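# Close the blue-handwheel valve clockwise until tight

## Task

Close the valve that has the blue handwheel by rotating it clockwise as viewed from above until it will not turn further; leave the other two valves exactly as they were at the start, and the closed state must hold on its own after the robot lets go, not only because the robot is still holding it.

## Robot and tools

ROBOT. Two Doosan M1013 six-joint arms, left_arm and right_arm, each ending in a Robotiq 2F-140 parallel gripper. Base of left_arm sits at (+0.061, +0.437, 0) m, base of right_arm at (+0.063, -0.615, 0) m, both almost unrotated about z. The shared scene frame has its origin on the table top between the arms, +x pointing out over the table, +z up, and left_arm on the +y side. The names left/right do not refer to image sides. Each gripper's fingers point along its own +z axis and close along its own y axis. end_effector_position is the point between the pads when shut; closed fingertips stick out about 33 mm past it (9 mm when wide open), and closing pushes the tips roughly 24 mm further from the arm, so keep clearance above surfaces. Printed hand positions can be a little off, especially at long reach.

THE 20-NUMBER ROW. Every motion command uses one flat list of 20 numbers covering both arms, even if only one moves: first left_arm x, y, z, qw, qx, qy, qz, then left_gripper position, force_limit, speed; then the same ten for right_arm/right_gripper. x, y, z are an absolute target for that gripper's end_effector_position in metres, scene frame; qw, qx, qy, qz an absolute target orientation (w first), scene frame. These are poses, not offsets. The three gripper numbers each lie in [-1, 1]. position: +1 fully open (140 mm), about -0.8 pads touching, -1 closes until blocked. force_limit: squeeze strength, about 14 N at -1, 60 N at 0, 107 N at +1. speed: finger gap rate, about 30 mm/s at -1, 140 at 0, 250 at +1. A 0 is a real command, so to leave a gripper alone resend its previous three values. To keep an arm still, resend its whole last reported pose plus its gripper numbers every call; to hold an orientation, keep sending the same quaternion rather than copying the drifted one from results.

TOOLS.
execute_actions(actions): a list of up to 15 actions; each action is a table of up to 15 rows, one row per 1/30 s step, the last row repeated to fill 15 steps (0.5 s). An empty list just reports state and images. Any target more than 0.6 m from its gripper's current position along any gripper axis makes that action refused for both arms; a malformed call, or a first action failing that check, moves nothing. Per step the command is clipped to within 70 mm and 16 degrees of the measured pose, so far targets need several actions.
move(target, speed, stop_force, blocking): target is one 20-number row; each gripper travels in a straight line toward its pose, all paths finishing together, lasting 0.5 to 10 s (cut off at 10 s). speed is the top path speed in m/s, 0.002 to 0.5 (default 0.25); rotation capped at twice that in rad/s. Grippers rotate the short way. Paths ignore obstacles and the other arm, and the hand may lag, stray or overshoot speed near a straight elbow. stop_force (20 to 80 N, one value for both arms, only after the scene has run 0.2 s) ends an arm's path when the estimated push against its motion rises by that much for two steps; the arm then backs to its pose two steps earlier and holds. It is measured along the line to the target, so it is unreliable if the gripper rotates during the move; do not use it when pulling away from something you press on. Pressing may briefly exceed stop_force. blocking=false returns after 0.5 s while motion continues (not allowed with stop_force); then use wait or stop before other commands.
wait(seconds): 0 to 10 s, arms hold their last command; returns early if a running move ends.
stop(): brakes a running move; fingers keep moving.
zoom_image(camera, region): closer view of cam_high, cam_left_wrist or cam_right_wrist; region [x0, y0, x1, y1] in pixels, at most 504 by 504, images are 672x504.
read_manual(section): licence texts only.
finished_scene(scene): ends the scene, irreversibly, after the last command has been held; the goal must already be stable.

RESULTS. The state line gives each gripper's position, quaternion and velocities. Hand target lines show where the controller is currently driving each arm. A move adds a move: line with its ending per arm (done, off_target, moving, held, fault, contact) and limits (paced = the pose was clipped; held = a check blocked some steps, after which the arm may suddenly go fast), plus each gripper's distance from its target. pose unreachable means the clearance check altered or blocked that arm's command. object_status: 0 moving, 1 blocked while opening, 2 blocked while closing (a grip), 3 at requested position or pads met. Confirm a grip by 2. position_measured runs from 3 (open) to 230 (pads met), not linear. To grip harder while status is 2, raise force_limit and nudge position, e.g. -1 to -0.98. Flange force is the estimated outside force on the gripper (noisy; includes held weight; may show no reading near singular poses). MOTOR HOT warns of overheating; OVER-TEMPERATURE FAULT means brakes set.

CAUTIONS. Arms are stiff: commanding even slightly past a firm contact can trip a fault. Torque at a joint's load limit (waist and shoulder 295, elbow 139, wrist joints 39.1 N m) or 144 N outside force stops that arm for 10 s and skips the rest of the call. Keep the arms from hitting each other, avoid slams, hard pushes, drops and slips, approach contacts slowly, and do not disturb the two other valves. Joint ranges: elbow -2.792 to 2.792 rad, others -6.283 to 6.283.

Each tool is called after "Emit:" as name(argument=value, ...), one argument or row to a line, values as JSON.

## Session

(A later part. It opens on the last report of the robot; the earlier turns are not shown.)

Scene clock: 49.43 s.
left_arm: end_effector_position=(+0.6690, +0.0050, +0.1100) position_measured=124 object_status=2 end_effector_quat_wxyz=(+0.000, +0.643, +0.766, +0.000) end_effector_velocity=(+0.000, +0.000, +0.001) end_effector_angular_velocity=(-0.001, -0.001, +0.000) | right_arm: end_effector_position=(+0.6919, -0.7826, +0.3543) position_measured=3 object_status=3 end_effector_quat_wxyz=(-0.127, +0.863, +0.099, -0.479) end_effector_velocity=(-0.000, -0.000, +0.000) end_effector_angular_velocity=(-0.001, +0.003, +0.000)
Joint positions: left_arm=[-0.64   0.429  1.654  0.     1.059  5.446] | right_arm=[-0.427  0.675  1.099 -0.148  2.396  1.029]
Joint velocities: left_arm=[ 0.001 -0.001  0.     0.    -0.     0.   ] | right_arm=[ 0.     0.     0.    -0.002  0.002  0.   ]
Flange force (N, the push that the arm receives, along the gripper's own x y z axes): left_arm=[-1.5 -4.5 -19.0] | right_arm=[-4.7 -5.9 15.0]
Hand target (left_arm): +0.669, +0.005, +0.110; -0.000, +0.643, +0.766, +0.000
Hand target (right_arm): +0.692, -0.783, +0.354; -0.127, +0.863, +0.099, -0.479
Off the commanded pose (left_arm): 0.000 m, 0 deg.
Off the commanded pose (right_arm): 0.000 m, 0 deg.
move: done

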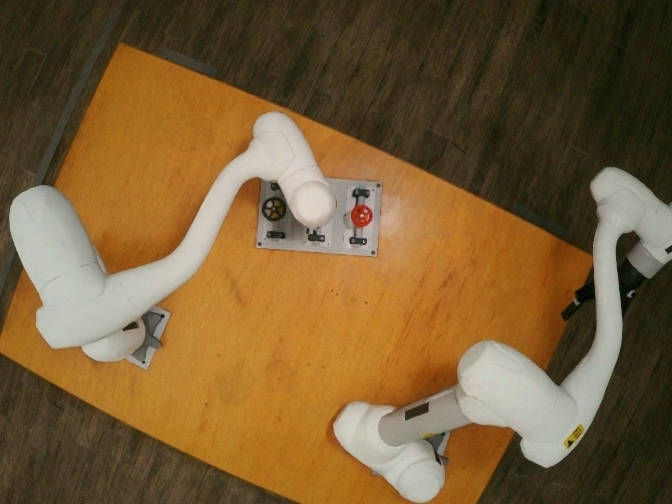

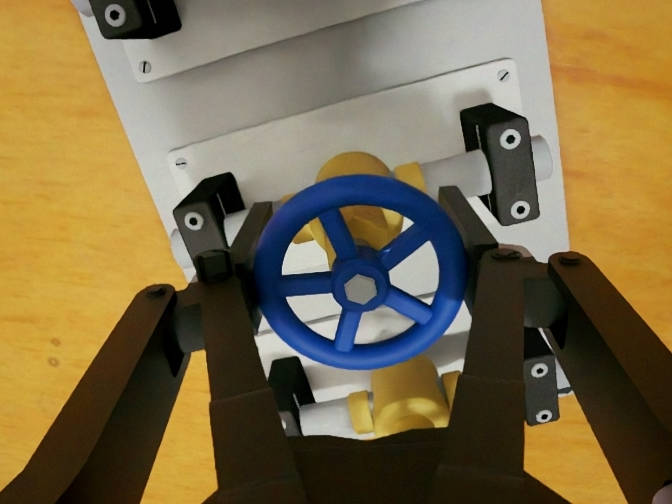

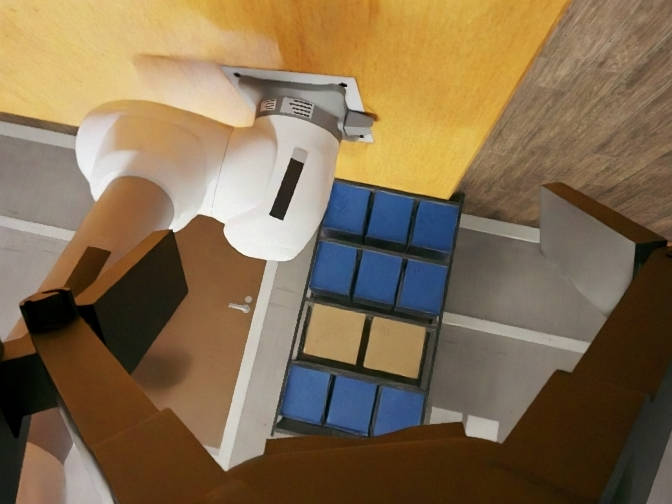

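It still turns with the firmer grip.

Emit:
move(
  target=[0.669,0.005,0.110,0,0.866,0.5,0,-1,0.6,-0.5,0.6919,-0.7826,0.3543,-0.127,0.863,0.099,-0.479,1,0,0],
  speed=0.25,
)

Scene clock: 51.83 s.
left_arm: end_effector_position=(+0.6689, +0.0049, +0.1100) position_measured=124 object_status=2 end_effector_quat_wxyz=(+0.000, +0.866, +0.500, +0.000) end_effector_velocity=(-0.000, -0.000, -0.001) end_effector_angular_velocity=(-0.001, +0.003, +0.001) | right_arm: end_effector_position=(+0.6919, -0.7826, +0.3543) position_measured=3 object_status=3 end_effector_quat_wxyz=(-0.127, +0.863, +0.099, -0.479) end_effector_velocity=(+0.000, +0.000, -0.000) end_effector_angular_velocity=(+0.001, -0.000, -0.000)
Joint positions: left_arm=[-0.64   0.429  1.654  0.     1.059  6.144] | right_arm=[-0.427  0.675  1.099 -0.148  2.396  1.029]
Joint velocities: left_arm=[ 0.001  0.001  0.    -0.003  0.001  0.001] | right_arm=[-0.     0.     0.     0.001 -0.     0.   ]
Flange force (N, the push that the arm receives, along the gripper's own x y z axes): left_arm=[-4.0 10.1 -6.4] | right_arm=[-4.7 -5.3 11.9]
Hand target (left_arm): +0.669, +0.005, +0.110; +0.000, +0.866, +0.500, +0.000
Hand target (right_arm): +0.692, -0.783, +0.354; -0.127, +0.863, +0.099, -0.479
Off the commanded pose (left_arm): 0.000 m, 0 deg.
Off the commanded pose (right_arm): 0.000 m, 0 deg.
move: done

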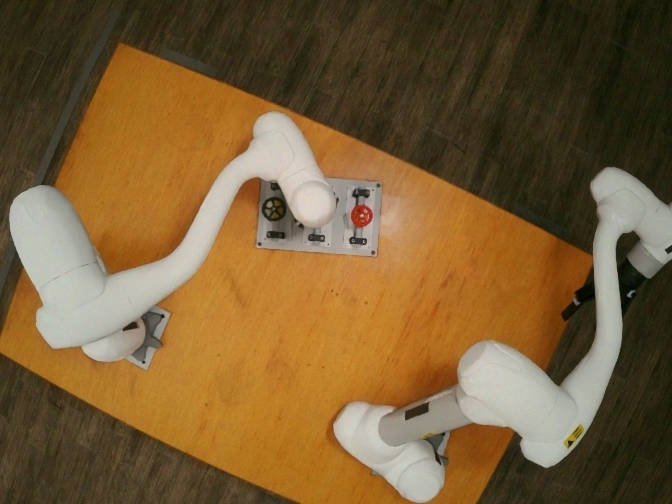

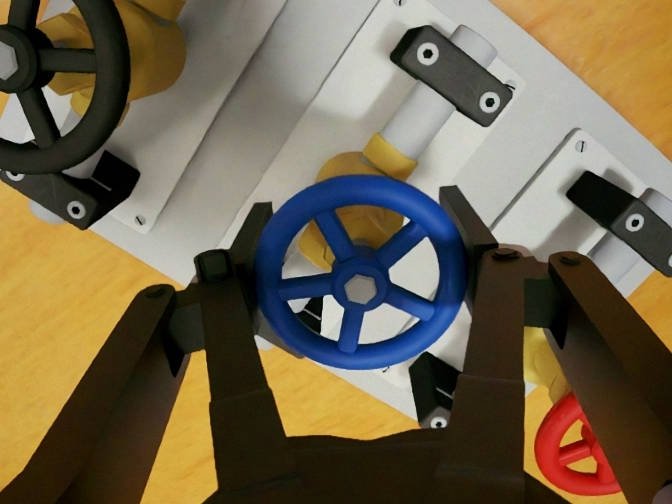

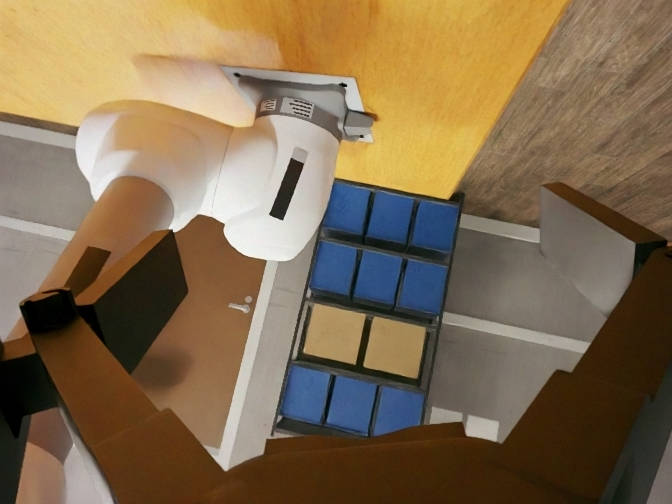

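Emit:
execute_actions(
  actions=[
    [[0.669,0.005,0.110,0,0.866,0.5,0,0.4,1,0,0.6919,-0.7826,0.3543,-0.127,0.863,0.099,-0.479,1,0,0]],
    [[0.669,0.005,0.110,0,0.5,0.866,0,0.4,1,0,0.6919,-0.7826,0.3543,-0.127,0.863,0.099,-0.479,1,0,0]],
    [[0.669,0.005,0.110,0,0,1,0,0.4,1,0,0.6919,-0.7826,0.3543,-0.127,0.863,0.099,-0.479,1,0,0]],
    [[0.669,0.005,0.110,0,0,1,0,0.4,1,0,0.6919,-0.7826,0.3543,-0.127,0.863,0.099,-0.479,1,0,0]],
    [[0.669,0.005,0.110,0,0,1,0,-1,1,-0.5,0.6919,-0.7826,0.3543,-0.127,0.863,0.099,-0.479,1,0,0]],
    [[0.669,0.005,0.110,0,0,1,0,-1,1,-0.5,0.6919,-0.7826,0.3543,-0.127,0.863,0.099,-0.479,1,0,0]],
  ],
)

Emit:
move(
  target=[0.669,0.005,0.110,0,0.259,0.966,0,-1,1,-0.5,0.6919,-0.7826,0.3543,-0.127,0.863,0.099,-0.479,1,0,0],
  speed=0.25,
)

Scene clock: 56.47 s.
left_arm: end_effector_position=(+0.6690, +0.0049, +0.1101) position_measured=126 object_status=2 end_effector_quat_wxyz=(+0.000, +0.000, +1.000, -0.000) end_effector_velocity=(-0.000, -0.000, +0.001) end_effector_angular_velocity=(+0.000, -0.001, -0.001) | right_arm: end_effector_position=(+0.6919, -0.7826, +0.3543) position_measured=3 object_status=3 end_effector_quat_wxyz=(-0.127, +0.863, +0.099, -0.479) end_effector_velocity=(+0.000, -0.000, -0.000) end_effector_angular_velocity=(-0.002, -0.000, +0.001)
Joint positions: left_arm=[-0.639  0.429  1.654 -0.     1.059  4.049] | right_arm=[-0.427  0.675  1.099 -0.148  2.396  1.029]
Joint velocities: left_arm=[-0.001 -0.001  0.     0.001  0.    -0.   ] | right_arm=[ 0.    -0.     0.    -0.002 -0.001 -0.   ]
Flange force (N, the push that the arm receives, along the gripper's own x y z axes): left_arm=[7.7 -13.5 -23.0] | right_arm=[-4.8 -3.0 14.5]
Flange force at the end of the 2nd action (N, along the gripper's axes at the end of the call): left_arm=[2.5 -8.5 8.5] | right_arm=[-6.4 -3.8 15.7]
Flange force at the end of the 3rd action (N, along the gripper's axes at the end of the call): left_arm=[-0.9 -5.7 5.8] | right_arm=[-5.4 -4.6 13.2]
Flange force at the end of the 4th action (N, along the gripper's axes at the end of the call): left_arm=[2.5 -3.9 5.9] | right_arm=[-4.7 -3.2 10.5]
Flange force at the end of the 5th action (N, along the gripper's axes at the end of the call): left_arm=[10.1 -10.1 -18.2] | right_arm=[-5.8 -4.8 15.2]
Hand target (left_arm): +0.669, +0.005, +0.110; -0.000, -0.000, +1.000, -0.000
Hand target (right_arm): +0.692, -0.783, +0.354; -0.127, +0.863, +0.099, -0.479
Off the commanded pose (left_arm): 0.000 m, 0 deg.
Off the commanded pose (right_arm): 0.000 m, 0 deg.

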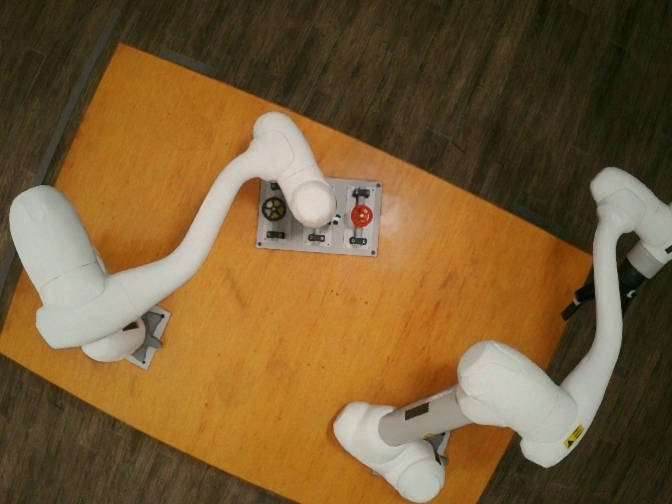

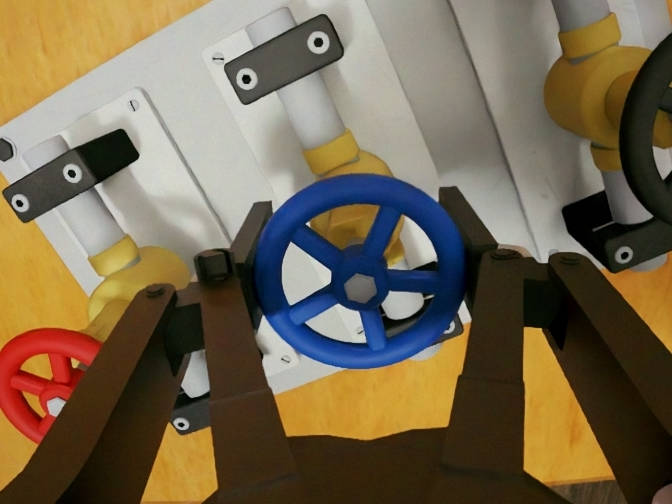

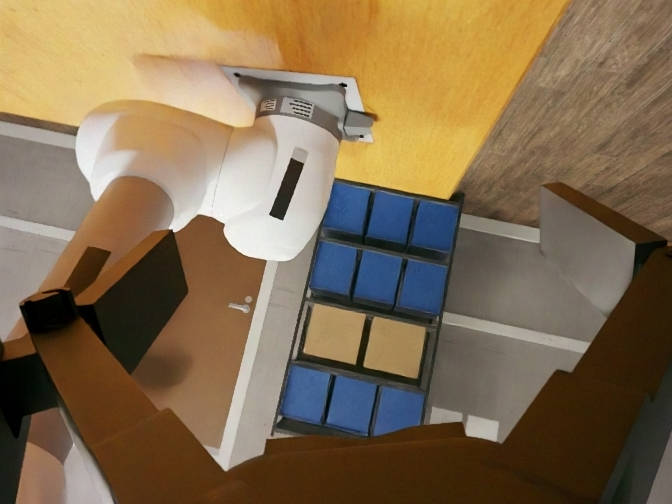

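Scene clock: 57.87 s.
left_arm: end_effector_position=(+0.6688, +0.0049, +0.1099) position_measured=126 object_status=2 end_effector_quat_wxyz=(-0.000, +0.259, +0.966, +0.000) end_effector_velocity=(+0.000, +0.001, -0.000) end_effector_angular_velocity=(-0.000, +0.001, +0.002) | right_arm: end_effector_position=(+0.6919, -0.7826, +0.3543) position_measured=3 object_status=3 end_effector_quat_wxyz=(-0.127, +0.863, +0.099, -0.479) end_effector_velocity=(+0.000, -0.000, -0.000) end_effector_angular_velocity=(-0.001, -0.001, +0.000)
Joint positions: left_arm=[-0.64   0.429  1.654 -0.     1.059  4.573] | right_arm=[-0.427  0.675  1.099 -0.148  2.396  1.029]
Joint velocities: left_arm=[ 0.002  0.    -0.    -0.001  0.    -0.   ] | right_arm=[-0.    -0.    -0.    -0.001 -0.001 -0.   ]
Flange force (N, the push that the arm receives, along the gripper's own x y z axes): left_arm=[-9.6 -17.9 3.7] | right_arm=[-5.8 -5.4 14.5]
Hand target (left_arm): +0.669, +0.005, +0.110; +0.000, +0.259, +0.966, -0.000
Hand target (right_arm): +0.692, -0.783, +0.354; -0.127, +0.863, +0.099, -0.479
Off the commanded pose (left_arm): 0.000 m, 0 deg.
Off the commanded pose (right_arm): 0.000 m, 0 deg.
move: done

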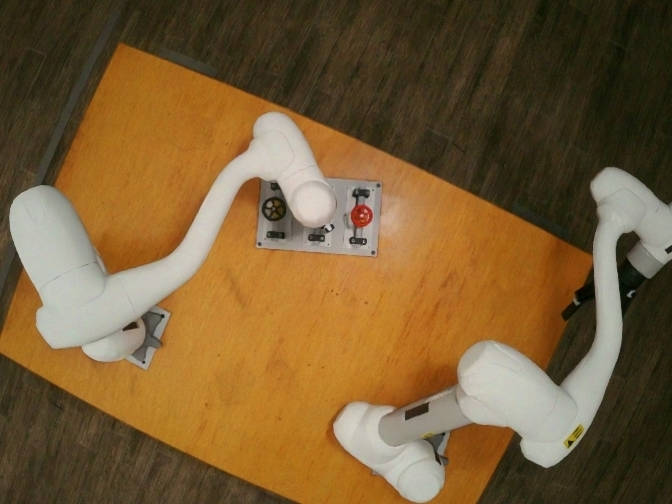

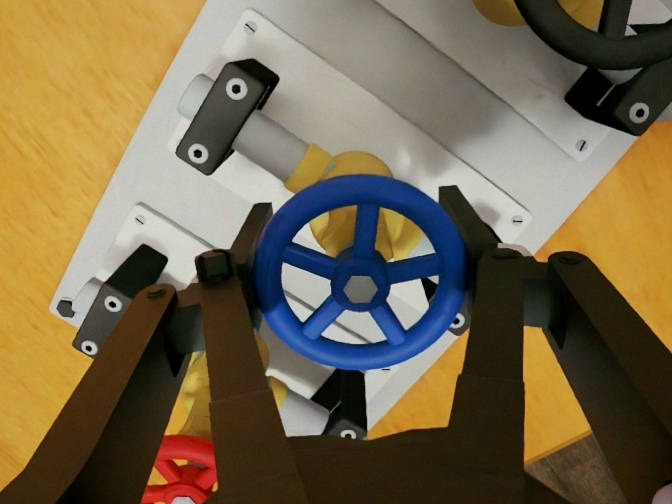

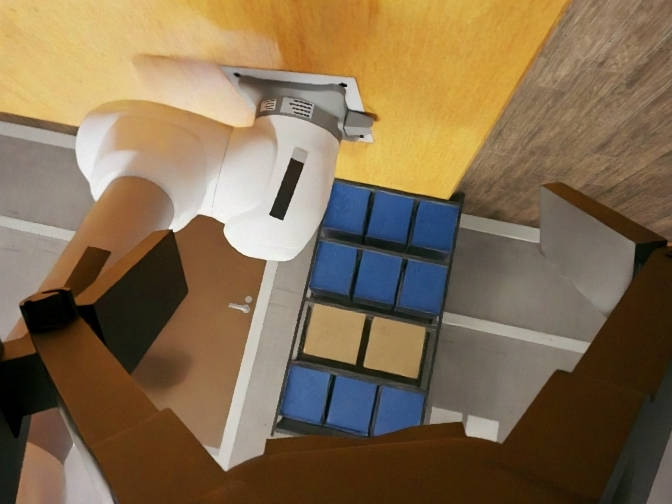

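Emit:
execute_actions(
  actions=[
    [[0.669,0.005,0.110,0,0.259,0.966,0,0.4,1,0,0.6919,-0.7826,0.3543,-0.127,0.863,0.099,-0.479,1,0,0]],
    [[0.669,0.005,0.17,0,0.259,0.966,0,0.4,1,0,0.6919,-0.7826,0.3543,-0.127,0.863,0.099,-0.479,1,0,0]],
  ],
)

Emit:
finished_scene(
  scene=1,
)

Scene clock: 59.83 s.
left_arm: end_effector_position=(+0.6690, +0.0050, +0.1700) position_measured=78 object_status=3 end_effector_quat_wxyz=(-0.000, +0.259, +0.966, -0.000) end_effector_velocity=(-0.001, -0.001, +0.000) end_effector_angular_velocity=(-0.001, +0.000, -0.001) | right_arm: end_effector_position=(+0.6919, -0.7826, +0.3543) position_measured=3 object_status=3 end_effector_quat_wxyz=(-0.127, +0.863, +0.099, -0.479) end_effector_velocity=(-0.000, -0.000, +0.000) end_effector_angular_velocity=(-0.001, +0.001, -0.000)
Joint positions: left_arm=[-0.639  0.386  1.598 -0.     1.158  4.573] | right_arm=[-0.427  0.675  1.099 -0.148  2.396  1.029]
Joint velocities: left_arm=[-0.001  0.    -0.    -0.001  0.     0.001] | right_arm=[-0.    -0.     0.    -0.001  0.001  0.   ]
Flange force (N, the push that the arm receives, along the gripper's own x y z axes): left_arm=[-1.8 -5.0 6.6] | right_arm=[-7.6 -5.4 15.2]
Flange force at the end of the 1st action (N, along the gripper's axes at the end of the call): left_arm=[-3.5 -5.0 8.5] | right_arm=[-5.2 -3.6 12.6]
Hand target (left_arm): +0.669, +0.005, +0.170; -0.000, +0.259, +0.966, -0.000
Hand target (right_arm): +0.692, -0.783, +0.354; -0.127, +0.863, +0.099, -0.479
Off the commanded pose (left_arm): 0.000 m, 0 deg.
Off the commanded pose (right_arm): 0.000 m, 0 deg.

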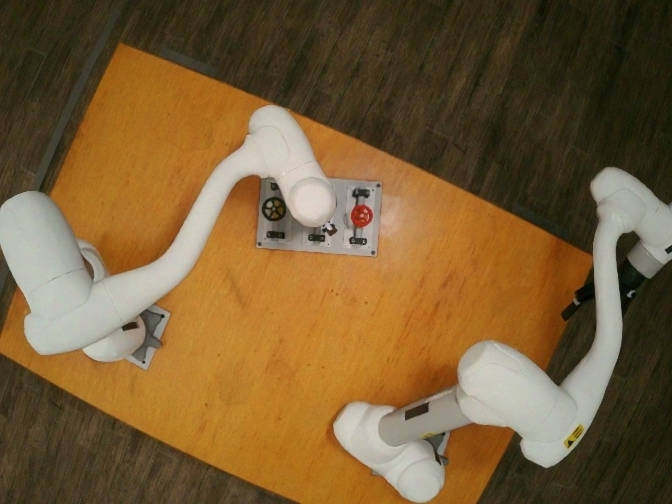

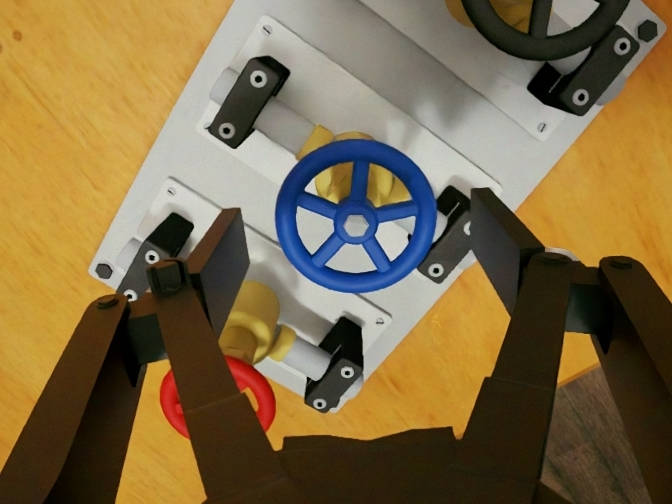

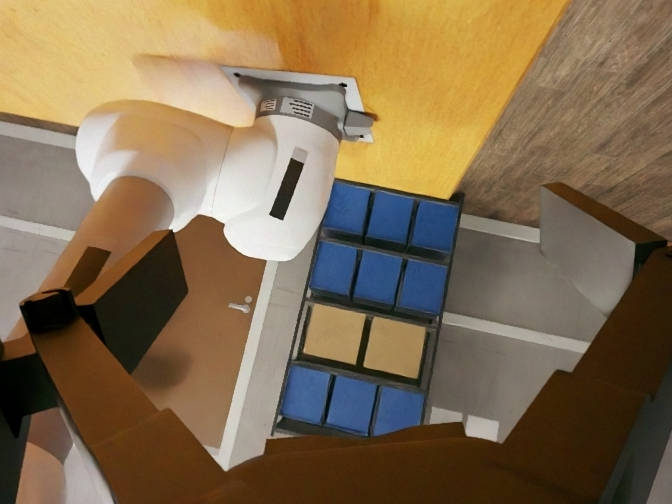

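The scene is finished: the task was done.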